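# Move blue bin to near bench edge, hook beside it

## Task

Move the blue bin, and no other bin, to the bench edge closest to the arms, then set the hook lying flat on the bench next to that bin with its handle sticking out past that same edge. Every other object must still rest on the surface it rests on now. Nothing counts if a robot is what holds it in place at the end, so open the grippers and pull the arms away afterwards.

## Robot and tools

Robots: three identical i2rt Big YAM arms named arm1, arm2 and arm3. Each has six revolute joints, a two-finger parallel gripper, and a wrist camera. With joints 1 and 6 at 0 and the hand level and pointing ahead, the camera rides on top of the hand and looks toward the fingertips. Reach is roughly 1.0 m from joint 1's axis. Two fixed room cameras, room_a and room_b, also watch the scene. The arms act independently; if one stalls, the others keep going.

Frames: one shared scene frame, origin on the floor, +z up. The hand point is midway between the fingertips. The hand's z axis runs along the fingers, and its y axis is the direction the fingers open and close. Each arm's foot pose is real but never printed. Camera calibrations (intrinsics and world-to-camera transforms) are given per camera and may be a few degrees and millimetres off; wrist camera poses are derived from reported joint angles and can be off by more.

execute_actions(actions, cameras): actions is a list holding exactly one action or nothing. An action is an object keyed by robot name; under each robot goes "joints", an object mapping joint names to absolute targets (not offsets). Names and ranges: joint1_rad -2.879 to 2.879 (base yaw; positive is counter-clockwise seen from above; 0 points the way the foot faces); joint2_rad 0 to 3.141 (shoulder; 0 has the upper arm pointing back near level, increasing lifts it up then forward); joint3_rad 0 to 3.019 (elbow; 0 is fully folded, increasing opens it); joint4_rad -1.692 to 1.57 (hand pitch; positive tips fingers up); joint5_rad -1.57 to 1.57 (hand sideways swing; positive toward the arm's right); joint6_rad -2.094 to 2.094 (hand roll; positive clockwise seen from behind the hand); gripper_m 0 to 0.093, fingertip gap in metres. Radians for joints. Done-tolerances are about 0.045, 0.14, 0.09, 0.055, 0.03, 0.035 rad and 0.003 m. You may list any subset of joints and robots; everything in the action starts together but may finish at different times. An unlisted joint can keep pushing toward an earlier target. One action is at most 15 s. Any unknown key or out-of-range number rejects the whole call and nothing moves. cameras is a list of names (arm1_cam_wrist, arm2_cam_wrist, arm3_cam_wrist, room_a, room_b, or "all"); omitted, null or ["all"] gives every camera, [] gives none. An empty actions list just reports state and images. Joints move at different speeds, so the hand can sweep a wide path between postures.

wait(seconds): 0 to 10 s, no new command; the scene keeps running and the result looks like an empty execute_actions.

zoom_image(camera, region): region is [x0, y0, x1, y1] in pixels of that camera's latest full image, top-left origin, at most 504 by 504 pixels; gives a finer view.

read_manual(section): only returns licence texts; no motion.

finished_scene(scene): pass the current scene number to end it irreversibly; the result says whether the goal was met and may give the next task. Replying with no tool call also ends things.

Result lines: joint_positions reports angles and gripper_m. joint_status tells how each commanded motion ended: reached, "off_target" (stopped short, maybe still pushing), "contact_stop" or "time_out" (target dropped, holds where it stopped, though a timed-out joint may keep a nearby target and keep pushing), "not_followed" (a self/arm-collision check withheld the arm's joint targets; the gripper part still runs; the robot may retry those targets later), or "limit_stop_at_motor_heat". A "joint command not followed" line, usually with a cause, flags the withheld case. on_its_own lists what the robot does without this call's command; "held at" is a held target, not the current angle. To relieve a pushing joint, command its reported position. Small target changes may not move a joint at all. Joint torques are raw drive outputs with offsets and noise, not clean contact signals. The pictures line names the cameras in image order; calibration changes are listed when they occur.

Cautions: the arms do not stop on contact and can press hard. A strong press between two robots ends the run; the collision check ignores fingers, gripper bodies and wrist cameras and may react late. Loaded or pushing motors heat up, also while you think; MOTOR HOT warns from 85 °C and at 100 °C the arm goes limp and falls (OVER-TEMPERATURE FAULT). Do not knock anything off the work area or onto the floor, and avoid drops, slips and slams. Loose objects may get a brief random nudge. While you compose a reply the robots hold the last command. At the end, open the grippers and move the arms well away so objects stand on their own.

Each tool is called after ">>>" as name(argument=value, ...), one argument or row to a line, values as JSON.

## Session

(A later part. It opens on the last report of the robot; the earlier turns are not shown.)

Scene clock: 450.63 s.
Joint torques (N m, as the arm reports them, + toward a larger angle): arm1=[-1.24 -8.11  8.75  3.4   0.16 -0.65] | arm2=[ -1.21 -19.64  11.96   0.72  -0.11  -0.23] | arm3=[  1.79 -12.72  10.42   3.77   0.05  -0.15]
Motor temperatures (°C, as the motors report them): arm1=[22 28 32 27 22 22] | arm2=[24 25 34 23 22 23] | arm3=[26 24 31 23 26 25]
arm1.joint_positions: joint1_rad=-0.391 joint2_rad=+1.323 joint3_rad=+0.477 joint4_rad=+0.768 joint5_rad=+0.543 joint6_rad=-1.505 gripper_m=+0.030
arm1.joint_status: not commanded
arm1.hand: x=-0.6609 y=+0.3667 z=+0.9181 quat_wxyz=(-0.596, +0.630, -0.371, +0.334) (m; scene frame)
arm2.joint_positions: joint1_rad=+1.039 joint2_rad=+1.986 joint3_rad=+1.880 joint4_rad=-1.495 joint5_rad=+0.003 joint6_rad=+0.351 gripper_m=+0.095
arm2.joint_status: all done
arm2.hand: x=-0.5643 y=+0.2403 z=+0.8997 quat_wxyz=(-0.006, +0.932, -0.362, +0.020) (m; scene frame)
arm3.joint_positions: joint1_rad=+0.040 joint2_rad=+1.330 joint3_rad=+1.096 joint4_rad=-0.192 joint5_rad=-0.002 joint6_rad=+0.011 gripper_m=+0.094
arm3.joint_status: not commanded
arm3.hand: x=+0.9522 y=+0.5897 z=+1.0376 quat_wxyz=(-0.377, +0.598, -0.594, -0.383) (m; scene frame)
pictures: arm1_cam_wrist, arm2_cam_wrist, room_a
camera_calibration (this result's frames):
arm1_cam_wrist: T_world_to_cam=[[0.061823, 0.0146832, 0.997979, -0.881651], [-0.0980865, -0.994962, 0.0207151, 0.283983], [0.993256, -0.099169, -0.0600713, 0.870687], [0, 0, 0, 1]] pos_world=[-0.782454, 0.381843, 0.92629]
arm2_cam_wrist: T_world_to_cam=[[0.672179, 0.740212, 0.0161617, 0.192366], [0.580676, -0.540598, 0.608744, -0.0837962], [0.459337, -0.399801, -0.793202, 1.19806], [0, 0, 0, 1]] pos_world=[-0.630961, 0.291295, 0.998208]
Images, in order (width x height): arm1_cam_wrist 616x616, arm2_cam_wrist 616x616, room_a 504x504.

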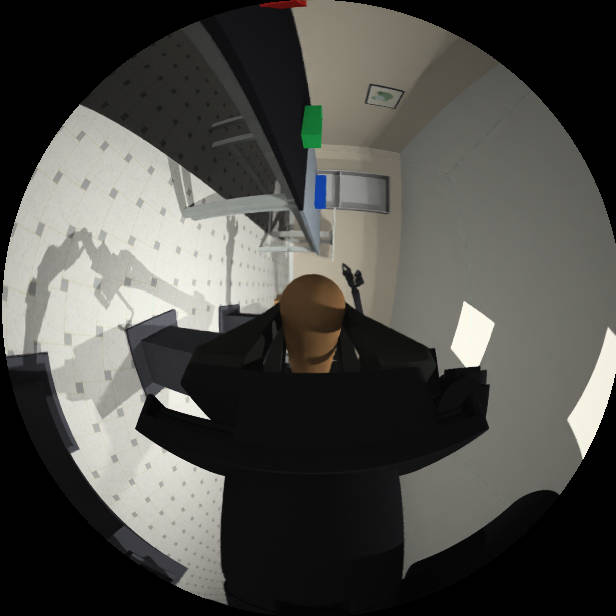

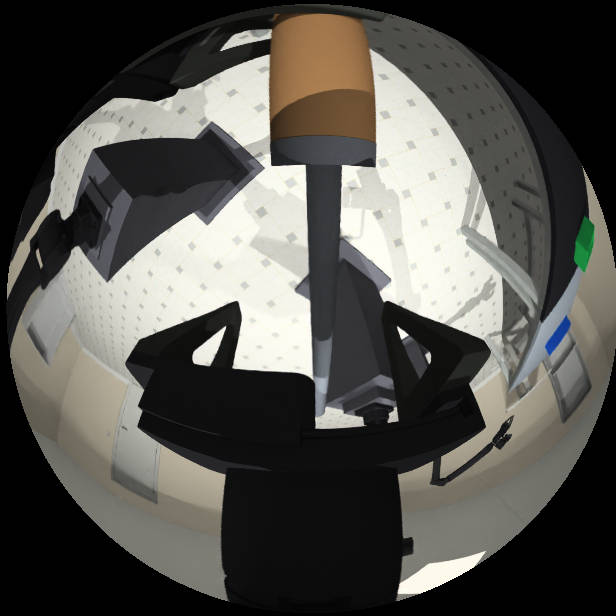

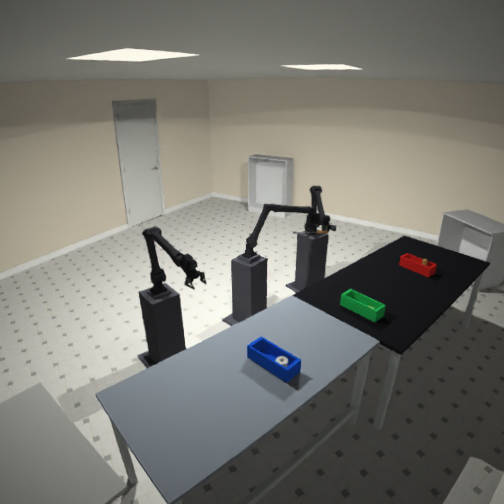

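>>> execute_actions(
  actions=[
    {"arm2": {"joints": {"joint3_rad": 1.985, "joint4_rad": -1.54}}},
  ],
  cameras=["arm2_cam_wrist"],
)

Scene clock: 457.37 s.
Joint torques (N m, as the arm reports them, + toward a larger angle): arm1=[-1.12 -8.02  8.88  3.32  0.13 -0.61] | arm2=[ -1.59 -20.45  12.93   0.08  -0.04  -0.25] | arm3=[  1.97 -12.7   10.41   3.73   0.05  -0.17]
Motor temperatures (°C, as the motors report them): arm1=[22 28 32 27 22 22] | arm2=[24 25 33 23 22 23] | arm3=[26 24 31 23 26 25]
arm1.joint_positions: joint1_rad=-0.391 joint2_rad=+1.323 joint3_rad=+0.477 joint4_rad=+0.768 joint5_rad=+0.543 joint6_rad=-1.505 gripper_m=+0.030
arm1.joint_status: not commanded
arm1.hand: x=-0.6609 y=+0.3667 z=+0.9181 quat_wxyz=(-0.596, +0.630, -0.371, +0.334) (m; scene frame)
arm2.joint_positions: joint1_rad=+1.039 joint2_rad=+1.985 joint3_rad=+1.946 joint4_rad=-1.527 joint5_rad=+0.003 joint6_rad=+0.351 gripper_m=+0.095
arm2.joint_status: all done
arm2.hand: x=-0.5739 y=+0.2439 z=+0.9250 quat_wxyz=(-0.006, +0.932, -0.362, +0.003) (m; scene frame)
arm3.joint_positions: joint1_rad=+0.040 joint2_rad=+1.330 joint3_rad=+1.096 joint4_rad=-0.192 joint5_rad=-0.002 joint6_rad=+0.011 gripper_m=+0.094
arm3.joint_status: not commanded
arm3.hand: x=+0.9522 y=+0.5897 z=+1.0376 quat_wxyz=(-0.377, +0.598, -0.594, -0.383) (m; scene frame)
pictures: arm2_cam_wrist
camera_calibration (this result's frames):
arm2_cam_wrist: T_world_to_cam=[[0.672258, 0.740304, 0.0044527, 0.206549], [0.599786, -0.548162, 0.582902, -0.0548791], [0.433965, -0.38919, -0.81253, 1.22469], [0, 0, 0, 1]] pos_world=[-0.637411, 0.293644, 1.02617]
Images, in order (width x height): arm2_cam_wrist 616x616.

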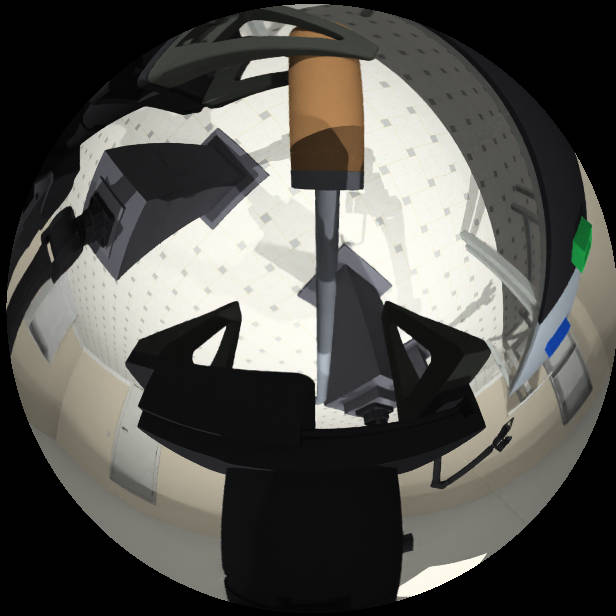

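>>> execute_actions(
  actions=[
    {"arm2": {"joints": {"gripper_m": 0.0}}},
  ],
  cameras=["arm2_cam_wrist"],
)

Scene clock: 463.53 s.
Joint torques (N m, as the arm reports them, + toward a larger angle): arm1=[-1.23 -7.87  8.65  3.4  -0.02 -0.63] | arm2=[ -1.68 -19.96  12.91   0.38  -0.07  -0.2 ] | arm3=[  2.08 -12.73  10.4    3.74   0.06  -0.13]
Motor temperatures (°C, as the motors report them): arm1=[22 28 33 27 22 22] | arm2=[24 25 34 23 22 23] | arm3=[26 24 31 23 26 25]
arm1.joint_positions: joint1_rad=-0.391 joint2_rad=+1.323 joint3_rad=+0.477 joint4_rad=+0.768 joint5_rad=+0.547 joint6_rad=-1.505 gripper_m=+0.030
arm1.joint_status: not commanded
arm1.hand: x=-0.6606 y=+0.3661 z=+0.9181 quat_wxyz=(-0.595, +0.629, -0.372, +0.335) (m; scene frame)
arm2.joint_positions: joint1_rad=+1.035 joint2_rad=+1.985 joint3_rad=+1.946 joint4_rad=-1.532 joint5_rad=+0.004 joint6_rad=+0.349 gripper_m=+0.009
arm2.joint_status: gripper_m off_target (ended at +0.009, target +0.000)
arm2.hand: x=-0.5717 y=+0.2458 z=+0.9250 quat_wxyz=(-0.007, +0.932, -0.363, +0.005) (m; scene frame)
arm3.joint_positions: joint1_rad=+0.040 joint2_rad=+1.330 joint3_rad=+1.096 joint4_rad=-0.192 joint5_rad=-0.002 joint6_rad=+0.011 gripper_m=+0.094
arm3.joint_status: not commanded
arm3.hand: x=+0.9522 y=+0.5897 z=+1.0376 quat_wxyz=(-0.377, +0.598, -0.594, -0.383) (m; scene frame)
pictures: arm2_cam_wrist
camera_calibration (this result's frames):
arm2_cam_wrist: T_world_to_cam=[[0.673951, 0.73874, 0.00736348, 0.202357], [0.595368, -0.549001, 0.58663, -0.0609634], [0.437409, -0.390976, -0.809822, 1.22439], [0, 0, 0, 1]] pos_world=[-0.635644, 0.29575, 1.02581]
Images, in order (width x height): arm2_cam_wrist 616x616.

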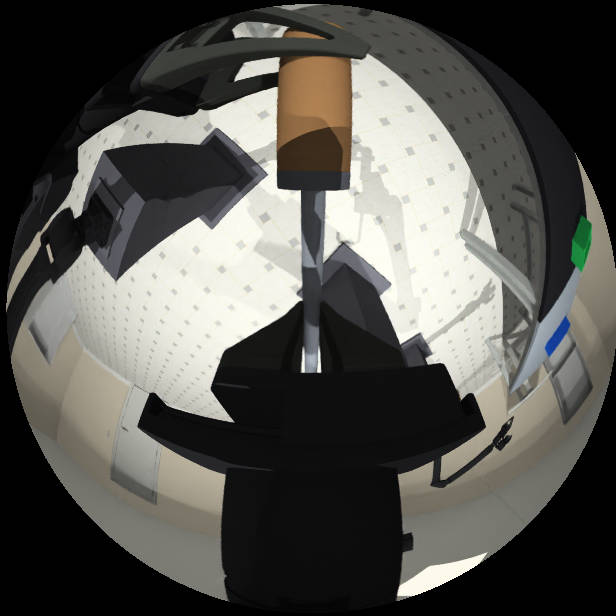

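>>> execute_actions(
  actions=[
    {"arm1": {"joints": {"gripper_m": 0.065}}},
  ],
  cameras=["arm2_cam_wrist", "room_a"],
)

Scene clock: 468.00 s.
Joint torques (N m, as the arm reports them, + toward a larger angle): arm1=[-1.03 -6.49  8.85  2.72 -0.03 -0.07] | arm2=[ -0.5  -19.97  12.61   0.27  -0.08  -0.21] | arm3=[  1.76 -12.44  10.46   3.76   0.05  -0.14]
Motor temperatures (°C, as the motors report them): arm1=[22 28 33 27 22 22] | arm2=[24 26 34 23 22 23] | arm3=[26 24 31 23 26 25]
arm1.joint_positions: joint1_rad=-0.391 joint2_rad=+1.303 joint3_rad=+0.477 joint4_rad=+0.781 joint5_rad=+0.547 joint6_rad=-1.560 gripper_m=+0.065
arm1.joint_status: all done
arm1.hand: x=-0.6613 y=+0.3648 z=+0.9299 quat_wxyz=(-0.597, +0.628, -0.355, +0.351) (m; scene frame)
arm2.joint_positions: joint1_rad=+1.035 joint2_rad=+1.987 joint3_rad=+1.946 joint4_rad=-1.532 joint5_rad=+0.003 joint6_rad=+0.349 gripper_m=+0.009
arm2.joint_status: not commanded
arm2.hand: x=-0.5719 y=+0.2457 z=+0.9238 quat_wxyz=(-0.006, +0.932, -0.363, +0.006) (m; scene frame)
arm3.joint_positions: joint1_rad=+0.040 joint2_rad=+1.330 joint3_rad=+1.096 joint4_rad=-0.192 joint5_rad=-0.002 joint6_rad=+0.011 gripper_m=+0.094
arm3.joint_status: not commanded
arm3.hand: x=+0.9522 y=+0.5897 z=+1.0376 quat_wxyz=(-0.377, +0.598, -0.594, -0.383) (m; scene frame)
pictures: arm2_cam_wrist, room_a
camera_calibration (this result's frames):
arm2_cam_wrist: T_world_to_cam=[[0.673683, 0.738988, 0.00693213, 0.202758], [0.594781, -0.547739, 0.588403, -0.0625546], [0.438619, -0.392274, -0.808538, 1.22331], [0, 0, 0, 1]] pos_world=[-0.635958, 0.295775, 1.0245]
Images, in order (width x height): arm2_cam_wrist 616x616, room_a 504x504.

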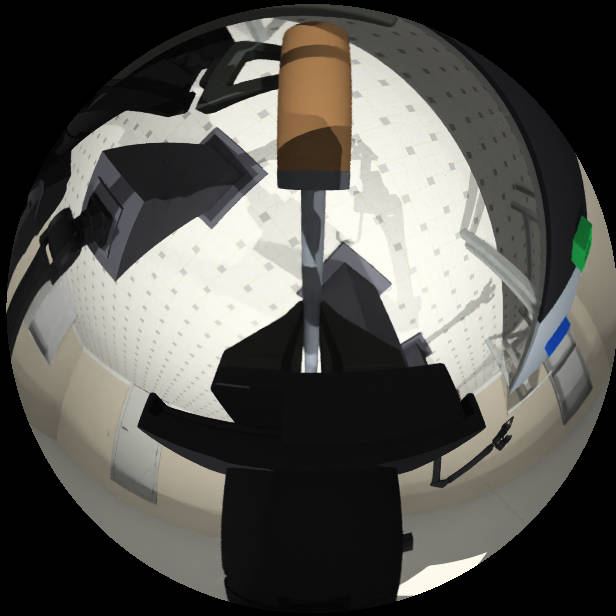

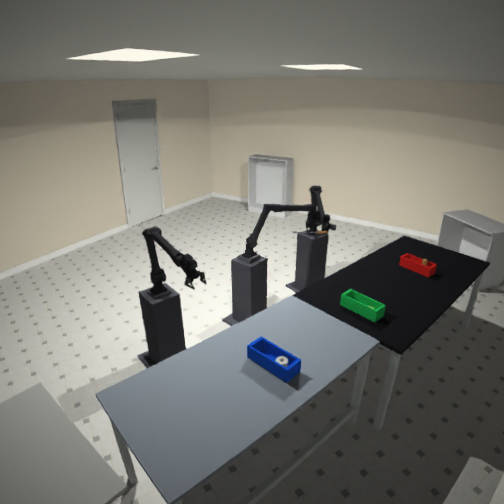

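>>> execute_actions(
  actions=[
    {"arm1": {"joints": {"joint1_rad": 0.3}}, "arm2": {"joints": {"joint1_rad": 0.6}}, "arm3": {"joints": {"joint1_rad": 0.45, "joint2_rad": 1.65, "joint3_rad": 1.68, "joint4_rad": -1.57, "joint5_rad": 0.0, "joint6_rad": -1.30}}},
  ],
  cameras=["arm2_cam_wrist", "room_a", "room_b"],
)

Scene clock: 550.10 s.
Joint torques (N m, as the arm reports them, + toward a larger angle): arm1=[ 0.28 -6.79  8.81  2.83 -0.06 -0.06] | arm2=[ -1.06 -19.04  12.68   0.32   0.05  -0.15] | arm3=[  0.36 -16.98  11.07   0.56  -0.04  -0.15]
Motor temperatures (°C, as the motors report them): arm1=[22 28 33 27 22 22] | arm2=[24 27 35 23 22 23] | arm3=[26 24 32 23 26 25]
arm1.joint_positions: joint1_rad=+0.294 joint2_rad=+1.303 joint3_rad=+0.477 joint4_rad=+0.781 joint5_rad=+0.547 joint6_rad=-1.561 gripper_m=+0.065
arm1.joint_status: all done
arm1.hand: x=-0.9613 y=+0.4731 z=+0.9290 quat_wxyz=(-0.680, +0.711, -0.124, +0.130) (m; scene frame)
arm2.joint_positions: joint1_rad=+0.609 joint2_rad=+1.990 joint3_rad=+1.946 joint4_rad=-1.532 joint5_rad=+0.000 joint6_rad=+0.346 gripper_m=+0.009
arm2.joint_status: all done
arm2.hand: x=-0.4233 y=+0.4598 z=+0.9255 quat_wxyz=(-0.005, +0.835, -0.550, +0.006) (m; scene frame)
arm3.joint_positions: joint1_rad=+0.459 joint2_rad=+1.643 joint3_rad=+1.637 joint4_rad=-1.559 joint5_rad=-0.002 joint6_rad=-1.289 gripper_m=+0.094
arm3.joint_status: all done
arm3.hand: x=+0.7512 y=+0.4507 z=+0.9682 quat_wxyz=(+0.002, +0.997, +0.075, +0.001) (m; scene frame)
pictures: arm2_cam_wrist, room_a, room_b
camera_calibration (this result's frames):
arm2_cam_wrist: T_world_to_cam=[[0.917553, 0.397574, 0.00566568, 0.205819], [0.318952, -0.744462, 0.586554, -0.0592249], [0.237416, -0.536387, -0.80989, 1.22583], [0, 0, 0, 1]] pos_world=[-0.460991, 0.531598, 1.02636]
Images, in order (width x height): arm2_cam_wrist 616x616, room_a 504x504, room_b 504x504.

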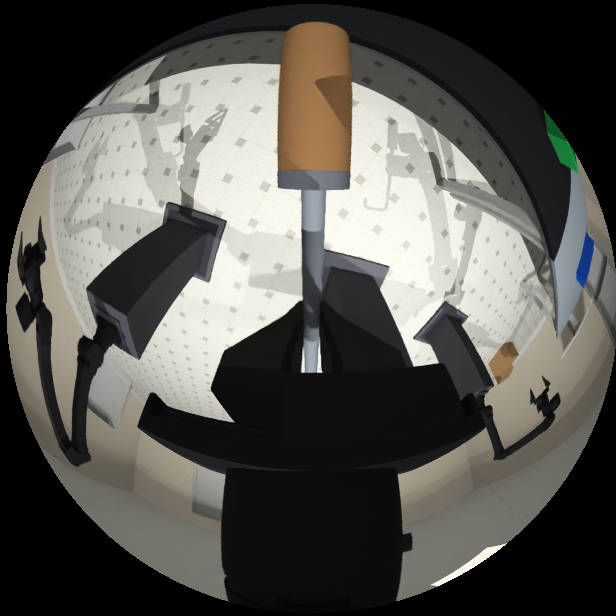

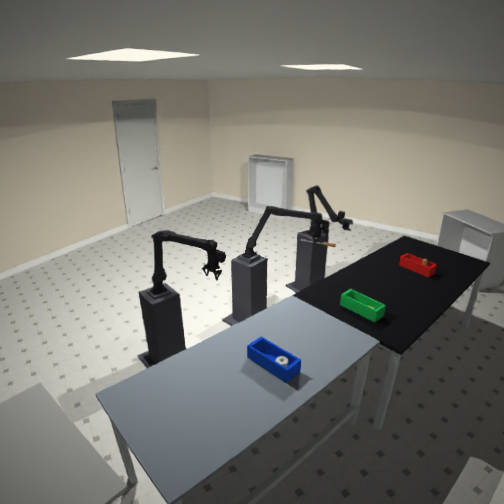

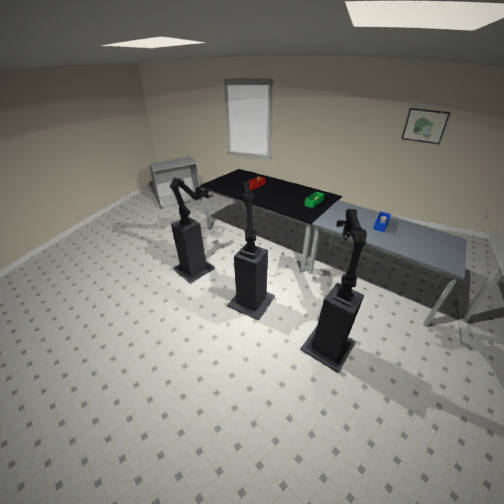

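>>> execute_actions(
  actions=[],
)

Scene clock: 566.20 s.
Joint torques (N m, as the arm reports them, + toward a larger angle): arm1=[ 0.29 -6.87  8.92  2.69 -0.05 -0.04] | arm2=[ -0.46 -19.97  12.68   0.27   0.09  -0.14] | arm3=[  0.39 -17.18  11.07   0.52  -0.04  -0.16]
Motor temperatures (°C, as the motors report them): arm1=[22 28 33 27 22 22] | arm2=[24 27 35 23 22 23] | arm3=[26 24 32 23 26 25]
arm1.joint_positions: joint1_rad=+0.294 joint2_rad=+1.303 joint3_rad=+0.477 joint4_rad=+0.781 joint5_rad=+0.547 joint6_rad=-1.561 gripper_m=+0.065
arm1.joint_status: all done
arm1.hand: x=-0.9613 y=+0.4731 z=+0.9290 quat_wxyz=(-0.680, +0.711, -0.124, +0.130) (m; scene frame)
arm2.joint_positions: joint1_rad=+0.609 joint2_rad=+1.990 joint3_rad=+1.946 joint4_rad=-1.532 joint5_rad=+0.000 joint6_rad=+0.346 gripper_m=+0.009
arm2.joint_status: all done
arm2.hand: x=-0.4233 y=+0.4598 z=+0.9255 quat_wxyz=(-0.005, +0.835, -0.550, +0.006) (m; scene frame)
arm3.joint_positions: joint1_rad=+0.459 joint2_rad=+1.643 joint3_rad=+1.637 joint4_rad=-1.559 joint5_rad=-0.002 joint6_rad=-1.289 gripper_m=+0.094
arm3.joint_status: all done
arm3.hand: x=+0.7512 y=+0.4507 z=+0.9682 quat_wxyz=(+0.002, +0.997, +0.075, +0.001) (m; scene frame)
pictures: arm1_cam_wrist, arm2_cam_wrist, arm3_cam_wrist, room_a, room_b
camera_calibration (this result's frames):
arm1_cam_wrist: T_world_to_cam=[[-0.00544028, 0.0393185, 0.999212, -0.952973], [0.55086, -0.833829, 0.03581, 0.893755], [0.83458, 0.55062, -0.0171227, 0.680383], [0, 0, 0, 1]] pos_world=[-1.06535, 0.408076, 0.931867]
arm2_cam_wrist: T_world_to_cam=[[0.917553, 0.397574, 0.00566568, 0.205819], [0.318952, -0.744462, 0.586554, -0.0592249], [0.237416, -0.536387, -0.80989, 1.22583], [0, 0, 0, 1]] pos_world=[-0.460991, 0.531598, 1.02636]
arm3_cam_wrist: T_world_to_cam=[[-0.170773, 0.985183, -0.0158441, -0.302054], [0.800319, 0.148073, 0.581003, -1.2265], [0.57474, 0.0865396, -0.813747, 0.441974], [0, 0, 0, 1]] pos_world=[0.675984, 0.44094, 1.06747]
Images, in order (width x height): arm1_cam_wrist 616x616, arm2_cam_wrist 616x616, arm3_cam_wrist 616x616, room_a 504x504, room_b 504x504.

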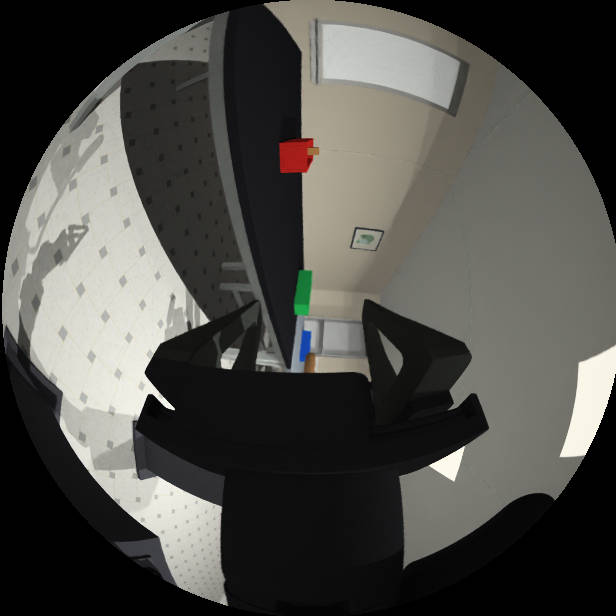

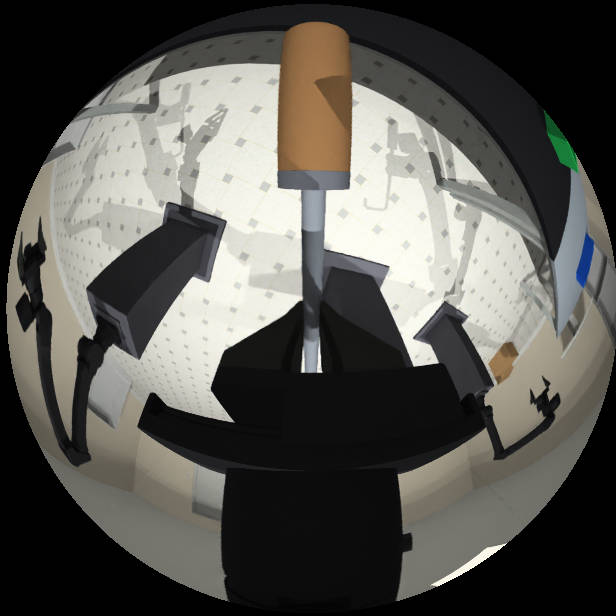

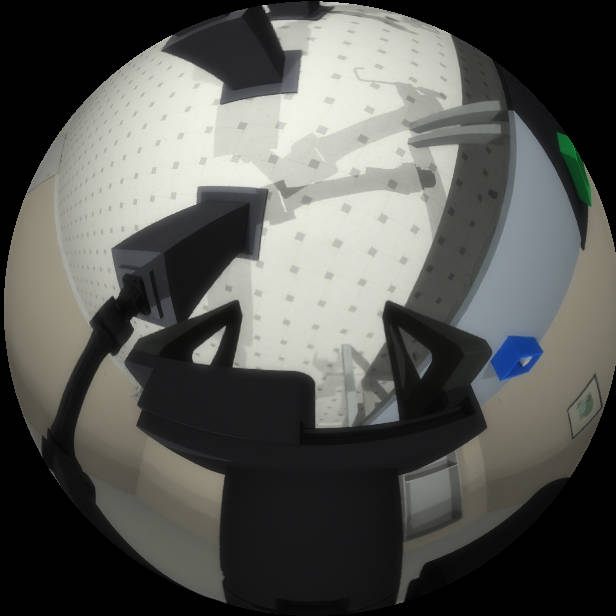

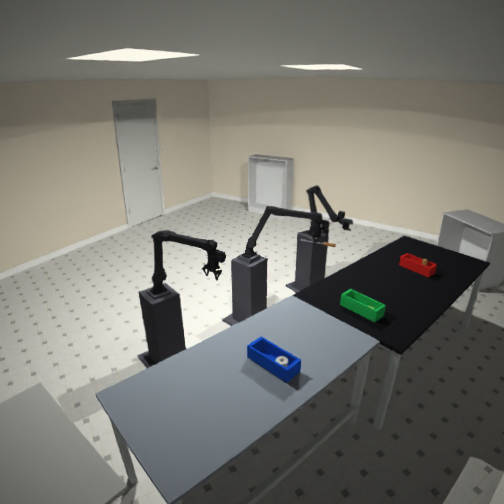

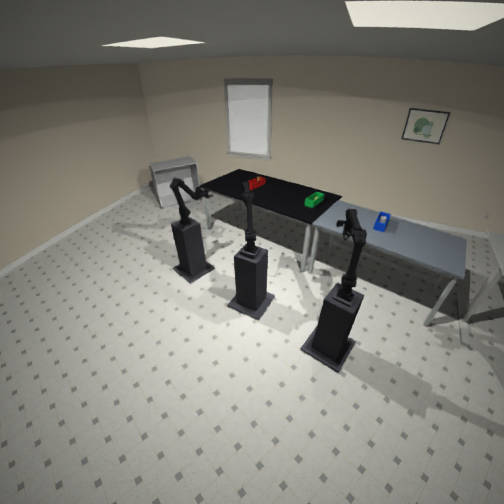

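>>> execute_actions(
  actions=[
    {"arm2": {"joints": {"joint1_rad": -1.194, "joint2_rad": 2.37, "joint3_rad": 1.115, "joint4_rad": 1.295, "joint5_rad": 0.0, "joint6_rad": 0.0, "gripper_m": 0.0}}, "arm3": {"joints": {"joint1_rad": 0.827, "joint6_rad": -1.293}}},
  ],
  cameras=["arm2_cam_wrist", "arm3_cam_wrist", "room_a", "room_b"],
)

Scene clock: 646.97 s.
Joint torques (N m, as the arm reports them, + toward a larger angle): arm1=[-0.03 -6.39  8.98  2.71 -0.03 -0.08] | arm2=[  0.89 -20.02   4.71   3.95  -0.07  -0.18] | arm3=[  0.4  -17.23  11.04   0.58  -0.04  -0.1 ]
Motor temperatures (°C, as the motors report them): arm1=[22 28 34 27 22 22] | arm2=[24 28 35 23 22 23] | arm3=[26 25 33 23 26 25]
arm1.joint_positions: joint1_rad=+0.294 joint2_rad=+1.303 joint3_rad=+0.477 joint4_rad=+0.781 joint5_rad=+0.547 joint6_rad=-1.561 gripper_m=+0.065
arm1.joint_status: not commanded
arm1.hand: x=-0.9613 y=+0.4731 z=+0.9290 quat_wxyz=(-0.680, +0.711, -0.124, +0.130) (m; scene frame)
arm2.joint_positions: joint1_rad=-1.200 joint2_rad=+2.409 joint3_rad=+1.106 joint4_rad=+1.241 joint5_rad=+0.002 joint6_rad=+0.008 gripper_m=+0.009
arm2.joint_status: gripper_m off_target (ended at +0.009, target +0.000); the others done
arm2.hand: x=+0.6076 y=+0.3501 z=+0.7012 quat_wxyz=(-0.667, +0.181, -0.701, -0.177) (m; scene frame)
arm3.joint_positions: joint1_rad=+0.836 joint2_rad=+1.643 joint3_rad=+1.637 joint4_rad=-1.559 joint5_rad=-0.002 joint6_rad=-1.289 gripper_m=+0.094
arm3.joint_status: all done
arm3.hand: x=+0.5983 y=+0.3416 z=+0.9680 quat_wxyz=(+0.003, +0.965, +0.261, +0.000) (m; scene frame)
pictures: arm2_cam_wrist, arm3_cam_wrist, room_a, room_b
camera_calibration (this result's frames):
arm2_cam_wrist: T_world_to_cam=[[0.497447, -0.867485, -0.00399972, 0.00967304], [-0.540305, -0.306216, -0.783774, 0.991449], [0.678688, 0.392047, -0.621033, 0.0149862], [0, 0, 0, 1]] pos_world=[0.520702, 0.306114, 0.786418]
arm3_cam_wrist: T_world_to_cam=[[-0.522045, 0.852742, -0.0173347, 0.0361459], [0.690816, 0.434661, 0.577791, -1.11713], [0.500241, 0.289658, -0.816001, 0.516479], [0, 0, 0, 1]] pos_world=[0.532236, 0.305146, 1.06754]
Images, in order (width x height): arm2_cam_wrist 616x616, arm3_cam_wrist 616x616, room_a 504x504, room_b 504x504.

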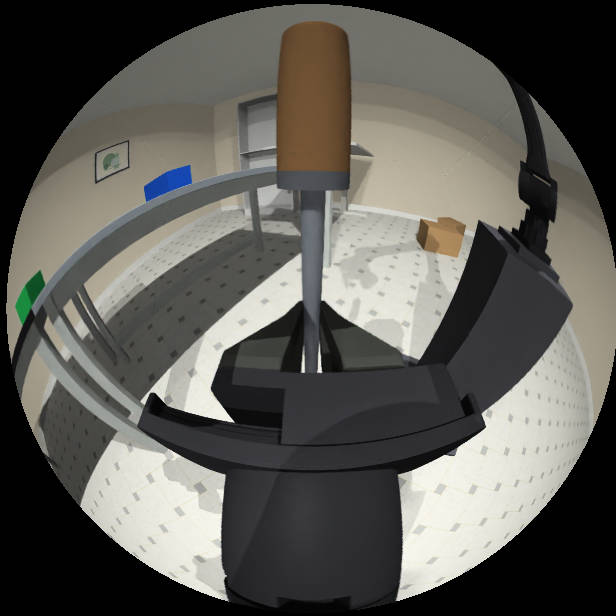

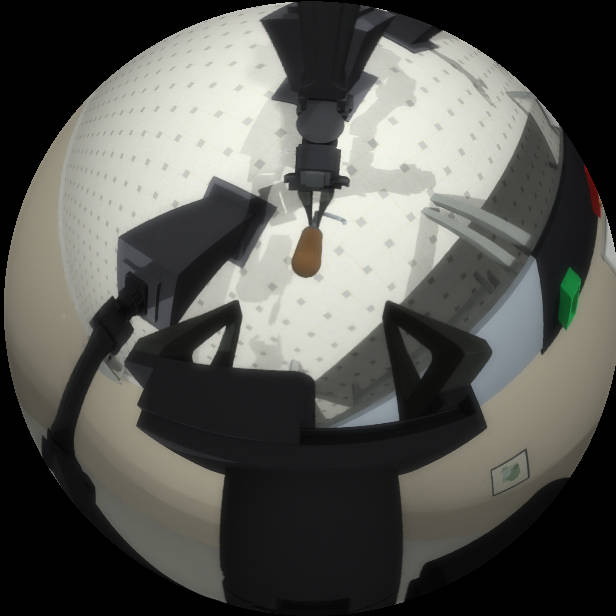

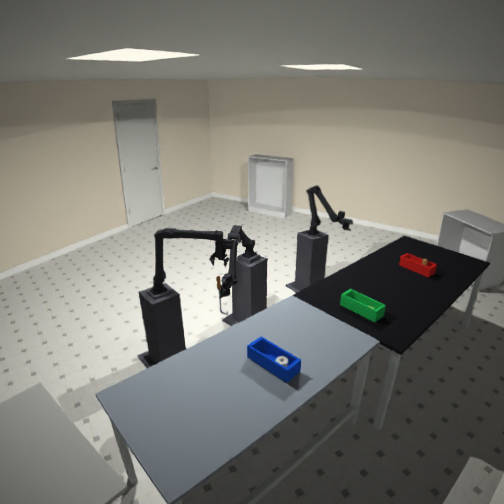

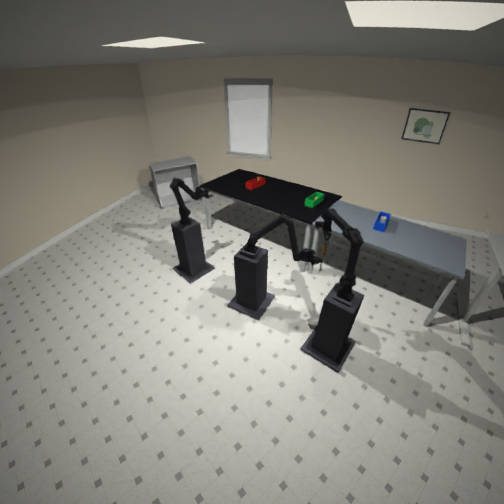

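>>> execute_actions(
  actions=[],
  cameras=["arm3_cam_wrist", "room_a"],
)

Scene clock: 648.73 s.
Joint torques (N m, as the arm reports them, + toward a larger angle): arm1=[ 0.55 -6.58  8.88  2.81 -0.03 -0.06] | arm2=[  0.57 -19.44   4.97   3.97  -0.13  -0.24] | arm3=[  0.54 -17.2   11.11   0.51  -0.02  -0.08]
Motor temperatures (°C, as the motors report them): arm1=[22 28 34 27 22 22] | arm2=[24 28 35 23 22 23] | arm3=[26 25 33 23 26 25]
arm1.joint_positions: joint1_rad=+0.294 joint2_rad=+1.303 joint3_rad=+0.477 joint4_rad=+0.781 joint5_rad=+0.547 joint6_rad=-1.561 gripper_m=+0.065
arm1.joint_status: not commanded
arm1.hand: x=-0.9613 y=+0.4731 z=+0.9290 quat_wxyz=(-0.680, +0.711, -0.124, +0.130) (m; scene frame)
arm2.joint_positions: joint1_rad=-1.200 joint2_rad=+2.409 joint3_rad=+1.106 joint4_rad=+1.241 joint5_rad=+0.002 joint6_rad=+0.008 gripper_m=+0.009
arm2.joint_status: gripper_m off_target (ended at +0.009, target +0.000); the others done
arm2.hand: x=+0.6076 y=+0.3501 z=+0.7012 quat_wxyz=(-0.667, +0.181, -0.701, -0.177) (m; scene frame)
arm3.joint_positions: joint1_rad=+0.836 joint2_rad=+1.643 joint3_rad=+1.637 joint4_rad=-1.559 joint5_rad=-0.002 joint6_rad=-1.289 gripper_m=+0.094
arm3.joint_status: all done
arm3.hand: x=+0.5983 y=+0.3416 z=+0.9680 quat_wxyz=(+0.003, +0.965, +0.261, +0.000) (m; scene frame)
pictures: arm3_cam_wrist, room_a
camera_calibration (this result's frames):
arm3_cam_wrist: T_world_to_cam=[[-0.522045, 0.852742, -0.0173347, 0.0361459], [0.690816, 0.434661, 0.577791, -1.11713], [0.500241, 0.289658, -0.816001, 0.516479], [0, 0, 0, 1]] pos_world=[0.532236, 0.305146, 1.06754]
Images, in order (width x height): arm3_cam_wrist 616x616, room_a 504x504.

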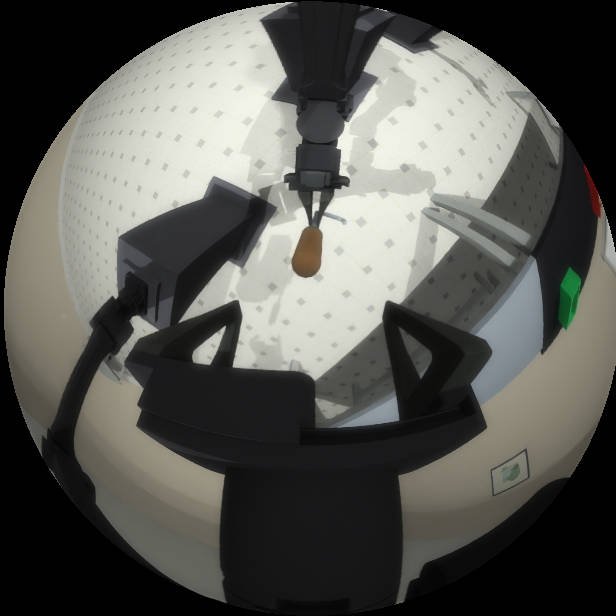

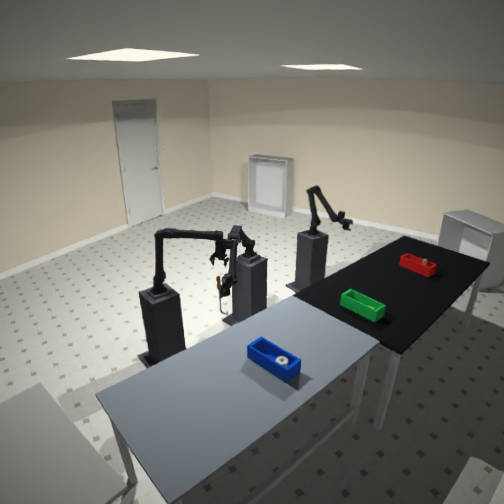

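>>> zoom_image(
  camera="arm3_cam_wrist",
  region=[220, 160, 400, 340],
)

Region (220, 160, 400, 340) of arm3_cam_wrist's 616x616 image, scaled by 2.800, with more detail than that image has.

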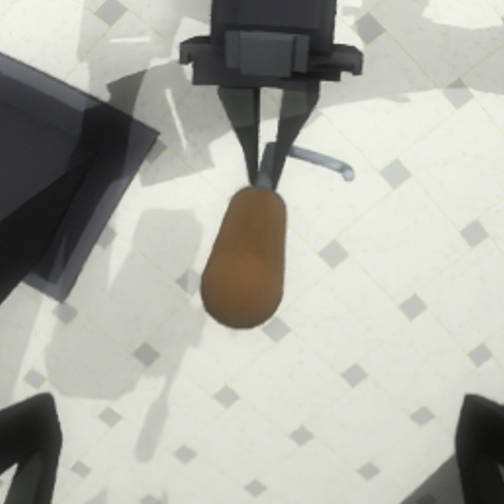

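>>> zoom_image(
  camera="room_a",
  region=[180, 225, 270, 325],
)

Region (180, 225, 270, 325) of room_a's 504x504 image, scaled by 5.040, with more detail than that image has; it fills the left 454 columns of this view, and the rest is white.

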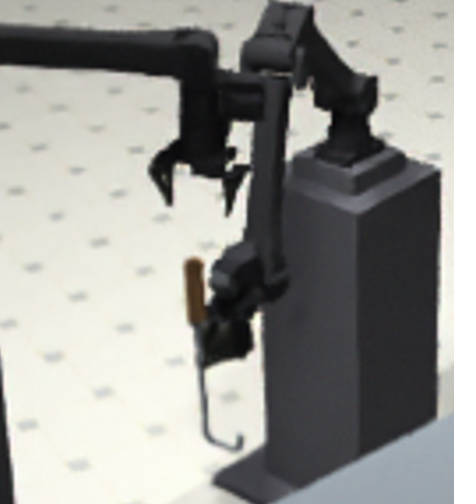

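>>> execute_actions(
  actions=[
    {"arm3": {"joints": {"joint1_rad": 0.818, "joint2_rad": 1.682, "joint3_rad": 1.39, "joint4_rad": -1.205}}},
  ],
  cameras=["arm3_cam_wrist", "arm2_cam_wrist", "room_a"],
)

Scene clock: 702.70 s.
Joint torques (N m, as the arm reports them, + toward a larger angle): arm1=[-0.06 -6.86  8.88  2.73 -0.04 -0.05] | arm2=[  0.39 -20.18   4.9    4.36  -0.07  -0.19] | arm3=[  0.27 -17.77   8.37   1.73  -0.04  -0.09]
Motor temperatures (°C, as the motors report them): arm1=[22 28 34 27 22 22] | arm2=[24 28 31 24 22 23] | arm3=[26 25 33 23 26 25]
arm1.joint_positions: joint1_rad=+0.294 joint2_rad=+1.303 joint3_rad=+0.477 joint4_rad=+0.781 joint5_rad=+0.547 joint6_rad=-1.561 gripper_m=+0.065
arm1.joint_status: not commanded
arm1.hand: x=-0.9613 y=+0.4731 z=+0.9290 quat_wxyz=(-0.680, +0.711, -0.124, +0.130) (m; scene frame)
arm2.joint_positions: joint1_rad=-1.200 joint2_rad=+2.409 joint3_rad=+1.106 joint4_rad=+1.241 joint5_rad=+0.002 joint6_rad=+0.008 gripper_m=+0.009
arm2.joint_status: not commanded
arm2.hand: x=+0.6076 y=+0.3501 z=+0.7012 quat_wxyz=(-0.667, +0.181, -0.701, -0.177) (m; scene frame)
arm3.joint_positions: joint1_rad=+0.830 joint2_rad=+1.681 joint3_rad=+1.385 joint4_rad=-1.218 joint5_rad=-0.002 joint6_rad=-1.289 gripper_m=+0.094
arm3.joint_status: all done
arm3.hand: x=+0.5940 y=+0.3498 z=+0.8551 quat_wxyz=(-0.019, +0.966, +0.258, -0.013) (m; scene frame)
pictures: arm2_cam_wrist, arm3_cam_wrist, room_a
camera_calibration (this result's frames):
arm2_cam_wrist: T_world_to_cam=[[0.497447, -0.867485, -0.00399972, 0.00967304], [-0.540305, -0.306216, -0.783774, 0.991449], [0.678688, 0.392047, -0.621033, 0.0149862], [0, 0, 0, 1]] pos_world=[0.520702, 0.306114, 0.786418]
arm3_cam_wrist: T_world_to_cam=[[-0.516538, 0.85569, 0.0313396, -0.0209841], [0.714183, 0.410349, 0.567059, -1.04872], [0.472367, 0.31529, -0.823081, 0.437743], [0, 0, 0, 1]] pos_world=[0.531361, 0.310279, 0.955639]
Images, in order (width x height): arm2_cam_wrist 616x616, arm3_cam_wrist 616x616, room_a 504x504.

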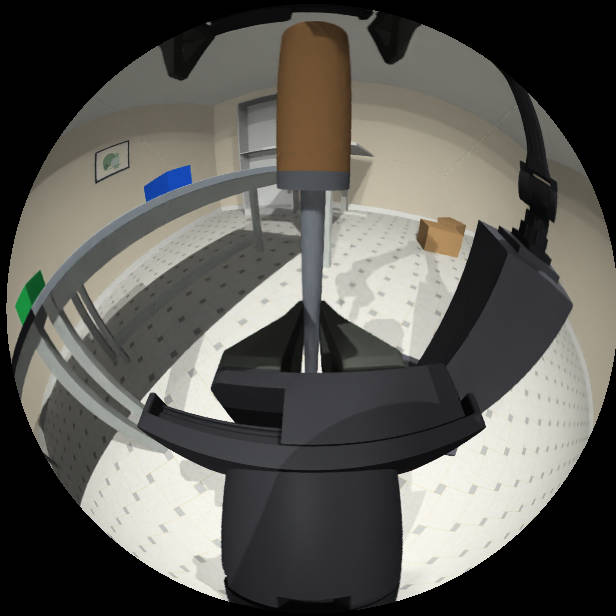

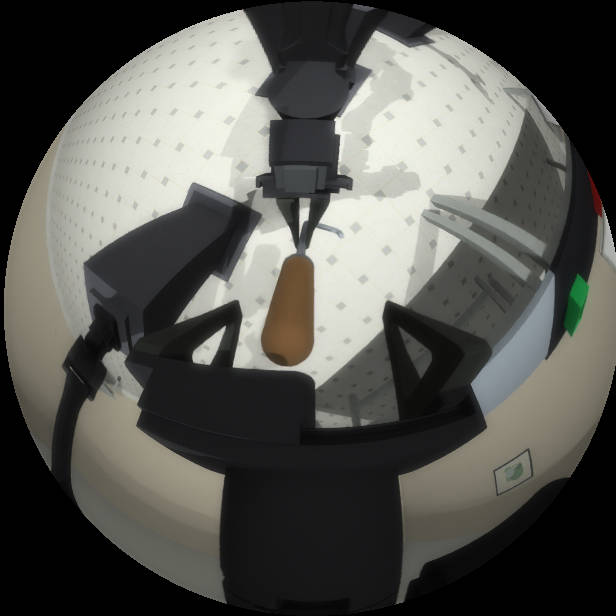

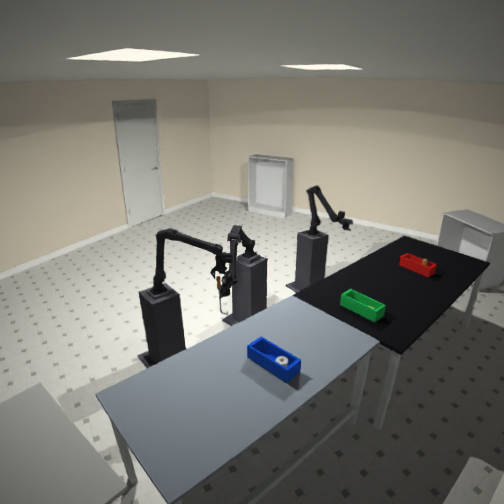

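>>> zoom_image(
  camera="arm3_cam_wrist",
  region=[200, 190, 420, 410],
)

Region (200, 190, 420, 410) of arm3_cam_wrist's 616x616 image, scaled by 2.291, with more detail than that image has.

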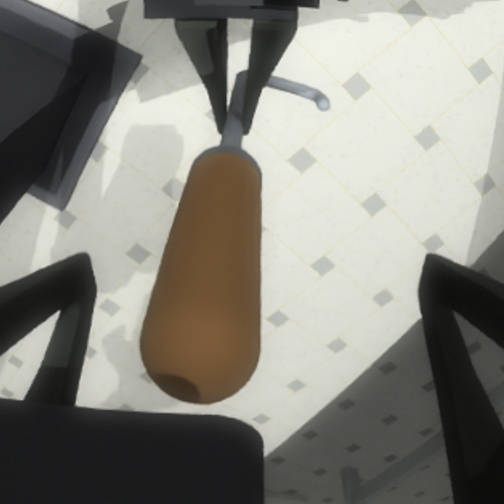

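>>> execute_actions(
  actions=[
    {"arm3": {"joints": {"joint1_rad": 0.808, "joint2_rad": 1.648, "joint3_rad": 1.314, "joint4_rad": -1.153, "gripper_m": 0.065}}},
  ],
  cameras=["arm3_cam_wrist", "arm2_cam_wrist"],
)

Scene clock: 741.63 s.
Joint torques (N m, as the arm reports them, + toward a larger angle): arm1=[ 0.25 -6.81  8.9   2.72 -0.04 -0.06] | arm2=[  0.95 -19.89   4.59   4.14  -0.09  -0.17] | arm3=[  0.34 -17.78   7.63   1.69  -0.02  -0.09]
Motor temperatures (°C, as the motors report them): arm1=[22 28 34 27 22 22] | arm2=[24 28 31 24 22 23] | arm3=[26 25 32 23 26 25]
arm1.joint_positions: joint1_rad=+0.294 joint2_rad=+1.303 joint3_rad=+0.477 joint4_rad=+0.781 joint5_rad=+0.547 joint6_rad=-1.561 gripper_m=+0.065
arm1.joint_status: not commanded
arm1.hand: x=-0.9613 y=+0.4731 z=+0.9290 quat_wxyz=(-0.680, +0.711, -0.124, +0.130) (m; scene frame)
arm2.joint_positions: joint1_rad=-1.200 joint2_rad=+2.409 joint3_rad=+1.106 joint4_rad=+1.241 joint5_rad=+0.002 joint6_rad=+0.008 gripper_m=+0.009
arm2.joint_status: not commanded
arm2.hand: x=+0.6076 y=+0.3501 z=+0.7012 quat_wxyz=(-0.667, +0.181, -0.701, -0.177) (m; scene frame)
arm3.joint_positions: joint1_rad=+0.819 joint2_rad=+1.652 joint3_rad=+1.318 joint4_rad=-1.166 joint5_rad=-0.002 joint6_rad=-1.289 gripper_m=+0.065
arm3.joint_status: all done
arm3.hand: x=+0.6065 y=+0.3457 z=+0.8451 quat_wxyz=(-0.025, +0.967, +0.252, -0.016) (m; scene frame)
pictures: arm2_cam_wrist, arm3_cam_wrist
camera_calibration (this result's frames):
arm2_cam_wrist: T_world_to_cam=[[0.497447, -0.867485, -0.00399972, 0.00967304], [-0.540305, -0.306216, -0.783774, 0.991449], [0.678688, 0.392047, -0.621033, 0.0149862], [0, 0, 0, 1]] pos_world=[0.520702, 0.306114, 0.786418]
arm3_cam_wrist: T_world_to_cam=[[-0.506298, 0.861145, 0.0457311, -0.0309028], [0.724766, 0.39618, 0.563698, -1.04896], [0.467308, 0.318543, -0.824714, 0.428245], [0, 0, 0, 1]] pos_world=[0.54448, 0.305773, 0.945889]
Images, in order (width x height): arm2_cam_wrist 616x616, arm3_cam_wrist 616x616.

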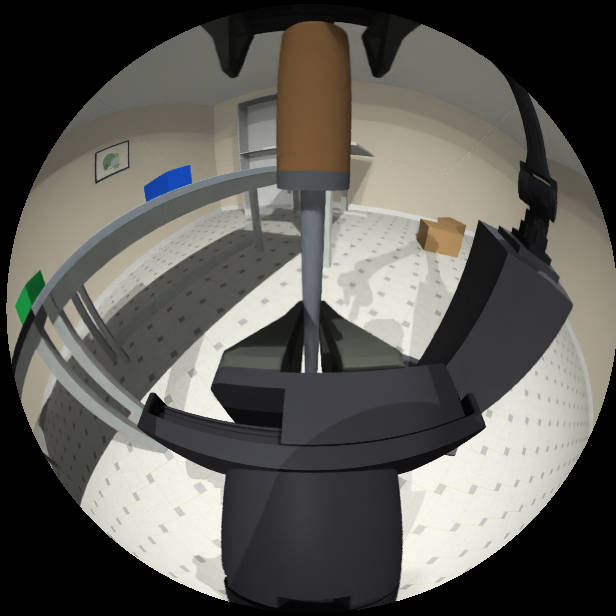

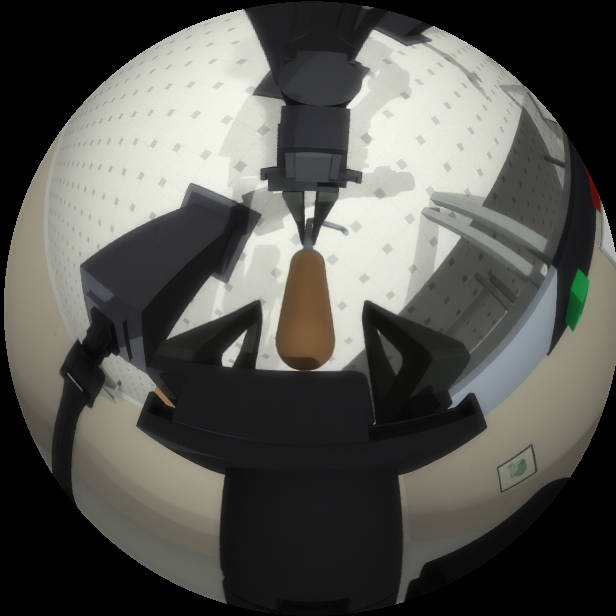

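>>> execute_actions(
  actions=[
    {"arm3": {"joints": {"joint3_rad": 1.288, "joint4_rad": -1.145, "gripper_m": 0.0}}},
  ],
  cameras=["arm3_cam_wrist", "arm2_cam_wrist"],
)

Scene clock: 747.43 s.
Joint torques (N m, as the arm reports them, + toward a larger angle): arm1=[-0.37 -6.79  8.77  2.74 -0.04 -0.08] | arm2=[ -0.42 -20.05   5.06   3.96   0.05  -0.18] | arm3=[  0.48 -17.68   7.04   1.48  -0.01  -0.08]
Motor temperatures (°C, as the motors report them): arm1=[22 28 34 27 22 22] | arm2=[24 28 31 24 22 23] | arm3=[26 25 31 23 26 25]
arm1.joint_positions: joint1_rad=+0.294 joint2_rad=+1.303 joint3_rad=+0.477 joint4_rad=+0.781 joint5_rad=+0.547 joint6_rad=-1.561 gripper_m=+0.065
arm1.joint_status: not commanded
arm1.hand: x=-0.9613 y=+0.4731 z=+0.9290 quat_wxyz=(-0.680, +0.711, -0.124, +0.130) (m; scene frame)
arm2.joint_positions: joint1_rad=-1.200 joint2_rad=+2.409 joint3_rad=+1.102 joint4_rad=+1.241 joint5_rad=+0.002 joint6_rad=+0.007 gripper_m=+0.009
arm2.joint_status: not commanded
arm2.hand: x=+0.6063 y=+0.3494 z=+0.6997 quat_wxyz=(-0.666, +0.182, -0.702, -0.176) (m; scene frame)
arm3.joint_positions: joint1_rad=+0.819 joint2_rad=+1.651 joint3_rad=+1.300 joint4_rad=-1.152 joint5_rad=-0.002 joint6_rad=-1.289 gripper_m=+0.030
arm3.joint_status: gripper_m off_target (ended at +0.030, target +0.000); the others done
arm3.hand: x=+0.6090 y=+0.3431 z=+0.8385 quat_wxyz=(-0.023, +0.967, +0.252, -0.016) (m; scene frame)
pictures: arm2_cam_wrist, arm3_cam_wrist
camera_calibration (this result's frames):
arm2_cam_wrist: T_world_to_cam=[[0.497795, -0.867288, -0.00328527, 0.00896162], [-0.542494, -0.308414, -0.781397, 0.989766], [0.676683, 0.390758, -0.624026, 0.0189955], [0, 0, 0, 1]] pos_world=[0.519627, 0.305607, 0.785283]
arm3_cam_wrist: T_world_to_cam=[[-0.506446, 0.861273, 0.0414841, -0.0234908], [0.723366, 0.398184, 0.564085, -1.04615], [0.469313, 0.315687, -0.824674, 0.422229], [0, 0, 0, 1]] pos_world=[0.546695, 0.3035, 0.939293]
Images, in order (width x height): arm2_cam_wrist 616x616, arm3_cam_wrist 616x616.

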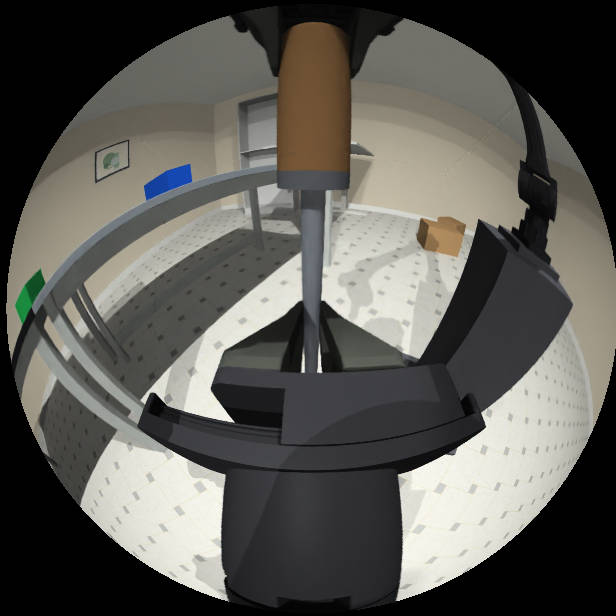

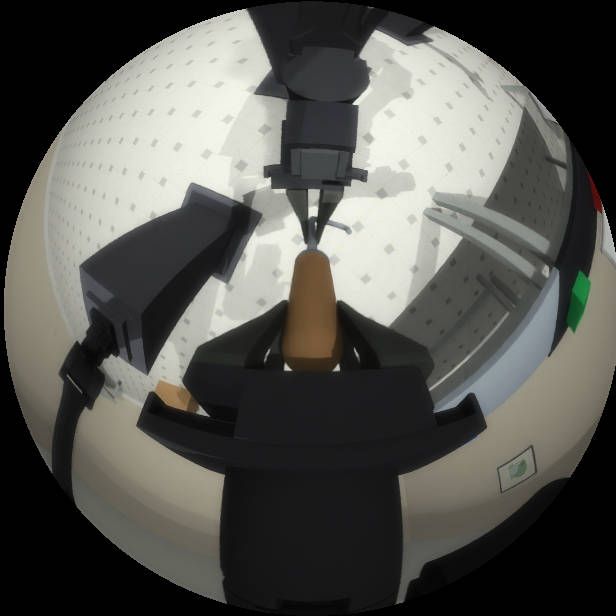

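>>> execute_actions(
  actions=[
    {"arm2": {"joints": {"gripper_m": 0.09, "joint3_rad": 0.88, "joint4_rad": 1.48}}, "arm3": {"joints": {"joint2_rad": 1.43, "joint3_rad": 1.52, "joint4_rad": -1.63, "joint6_rad": 0.0, "gripper_m": 0.0}}},
  ],
  cameras=["arm3_cam_wrist", "room_a"],
)

Scene clock: 800.80 s.
Joint torques (N m, as the arm reports them, + toward a larger angle): arm1=[-0.01 -6.35  8.9   2.72 -0.04 -0.07] | arm2=[  0.03 -15.79   2.69   3.04  -0.04  -0.12] | arm3=[  0.51 -14.96  10.23   0.75   0.     0.05]
Motor temperatures (°C, as the motors report them): arm1=[22 27 34 27 22 22] | arm2=[24 28 31 24 22 23] | arm3=[26 25 31 23 26 25]
arm1.joint_positions: joint1_rad=+0.294 joint2_rad=+1.303 joint3_rad=+0.477 joint4_rad=+0.781 joint5_rad=+0.547 joint6_rad=-1.561 gripper_m=+0.065
arm1.joint_status: not commanded
arm1.hand: x=-0.9613 y=+0.4731 z=+0.9290 quat_wxyz=(-0.680, +0.711, -0.124, +0.130) (m; scene frame)
arm2.joint_positions: joint1_rad=-1.200 joint2_rad=+2.385 joint3_rad=+0.876 joint4_rad=+1.454 joint5_rad=+0.002 joint6_rad=+0.007 gripper_m=+0.090
arm2.joint_status: all done
arm2.hand: x=+0.5358 y=+0.3096 z=+0.6961 quat_wxyz=(-0.669, +0.181, -0.699, -0.177) (m; scene frame)
arm3.joint_positions: joint1_rad=+0.819 joint2_rad=+1.438 joint3_rad=+1.492 joint4_rad=-1.623 joint5_rad=-0.001 joint6_rad=-0.012 gripper_m=+0.030
arm3.joint_status: gripper_m off_target (ended at +0.030, target +0.000); the others done
arm3.hand: x=+0.6608 y=+0.2923 z=+1.0033 quat_wxyz=(+0.003, +0.927, -0.374, +0.004) (m; scene frame)
pictures: arm3_cam_wrist, room_a
camera_calibration (this result's frames):
arm3_cam_wrist: T_world_to_cam=[[0.678576, 0.734396, -0.0140502, -0.650687], [0.600324, -0.54347, 0.586729, -0.822538], [0.423255, -0.406575, -0.809662, 0.776295], [0, 0, 0, 1]] pos_world=[0.606759, 0.346459, 1.102]
Images, in order (width x height): arm3_cam_wrist 616x616, room_a 504x504.

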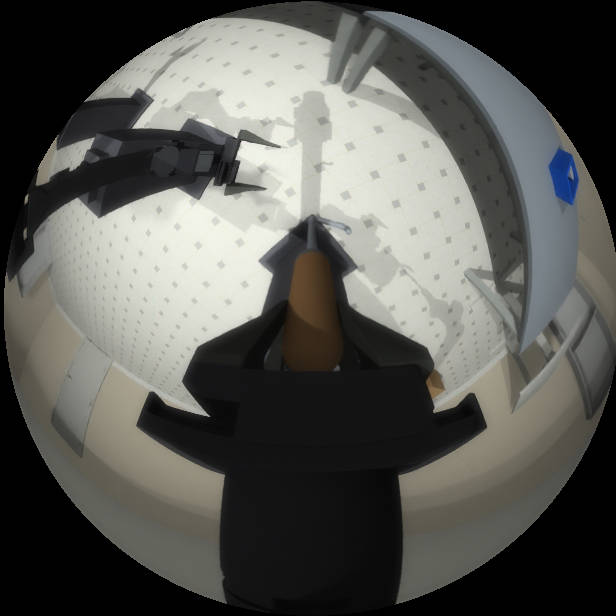

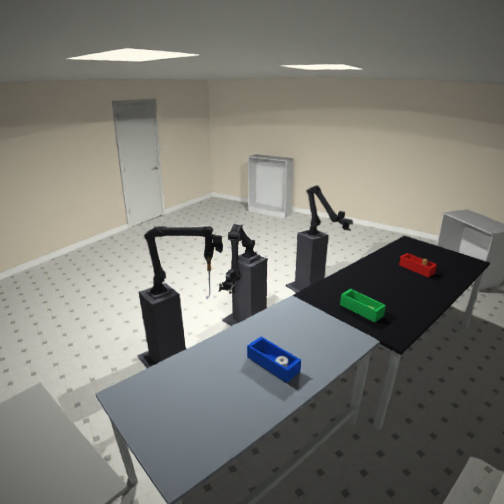

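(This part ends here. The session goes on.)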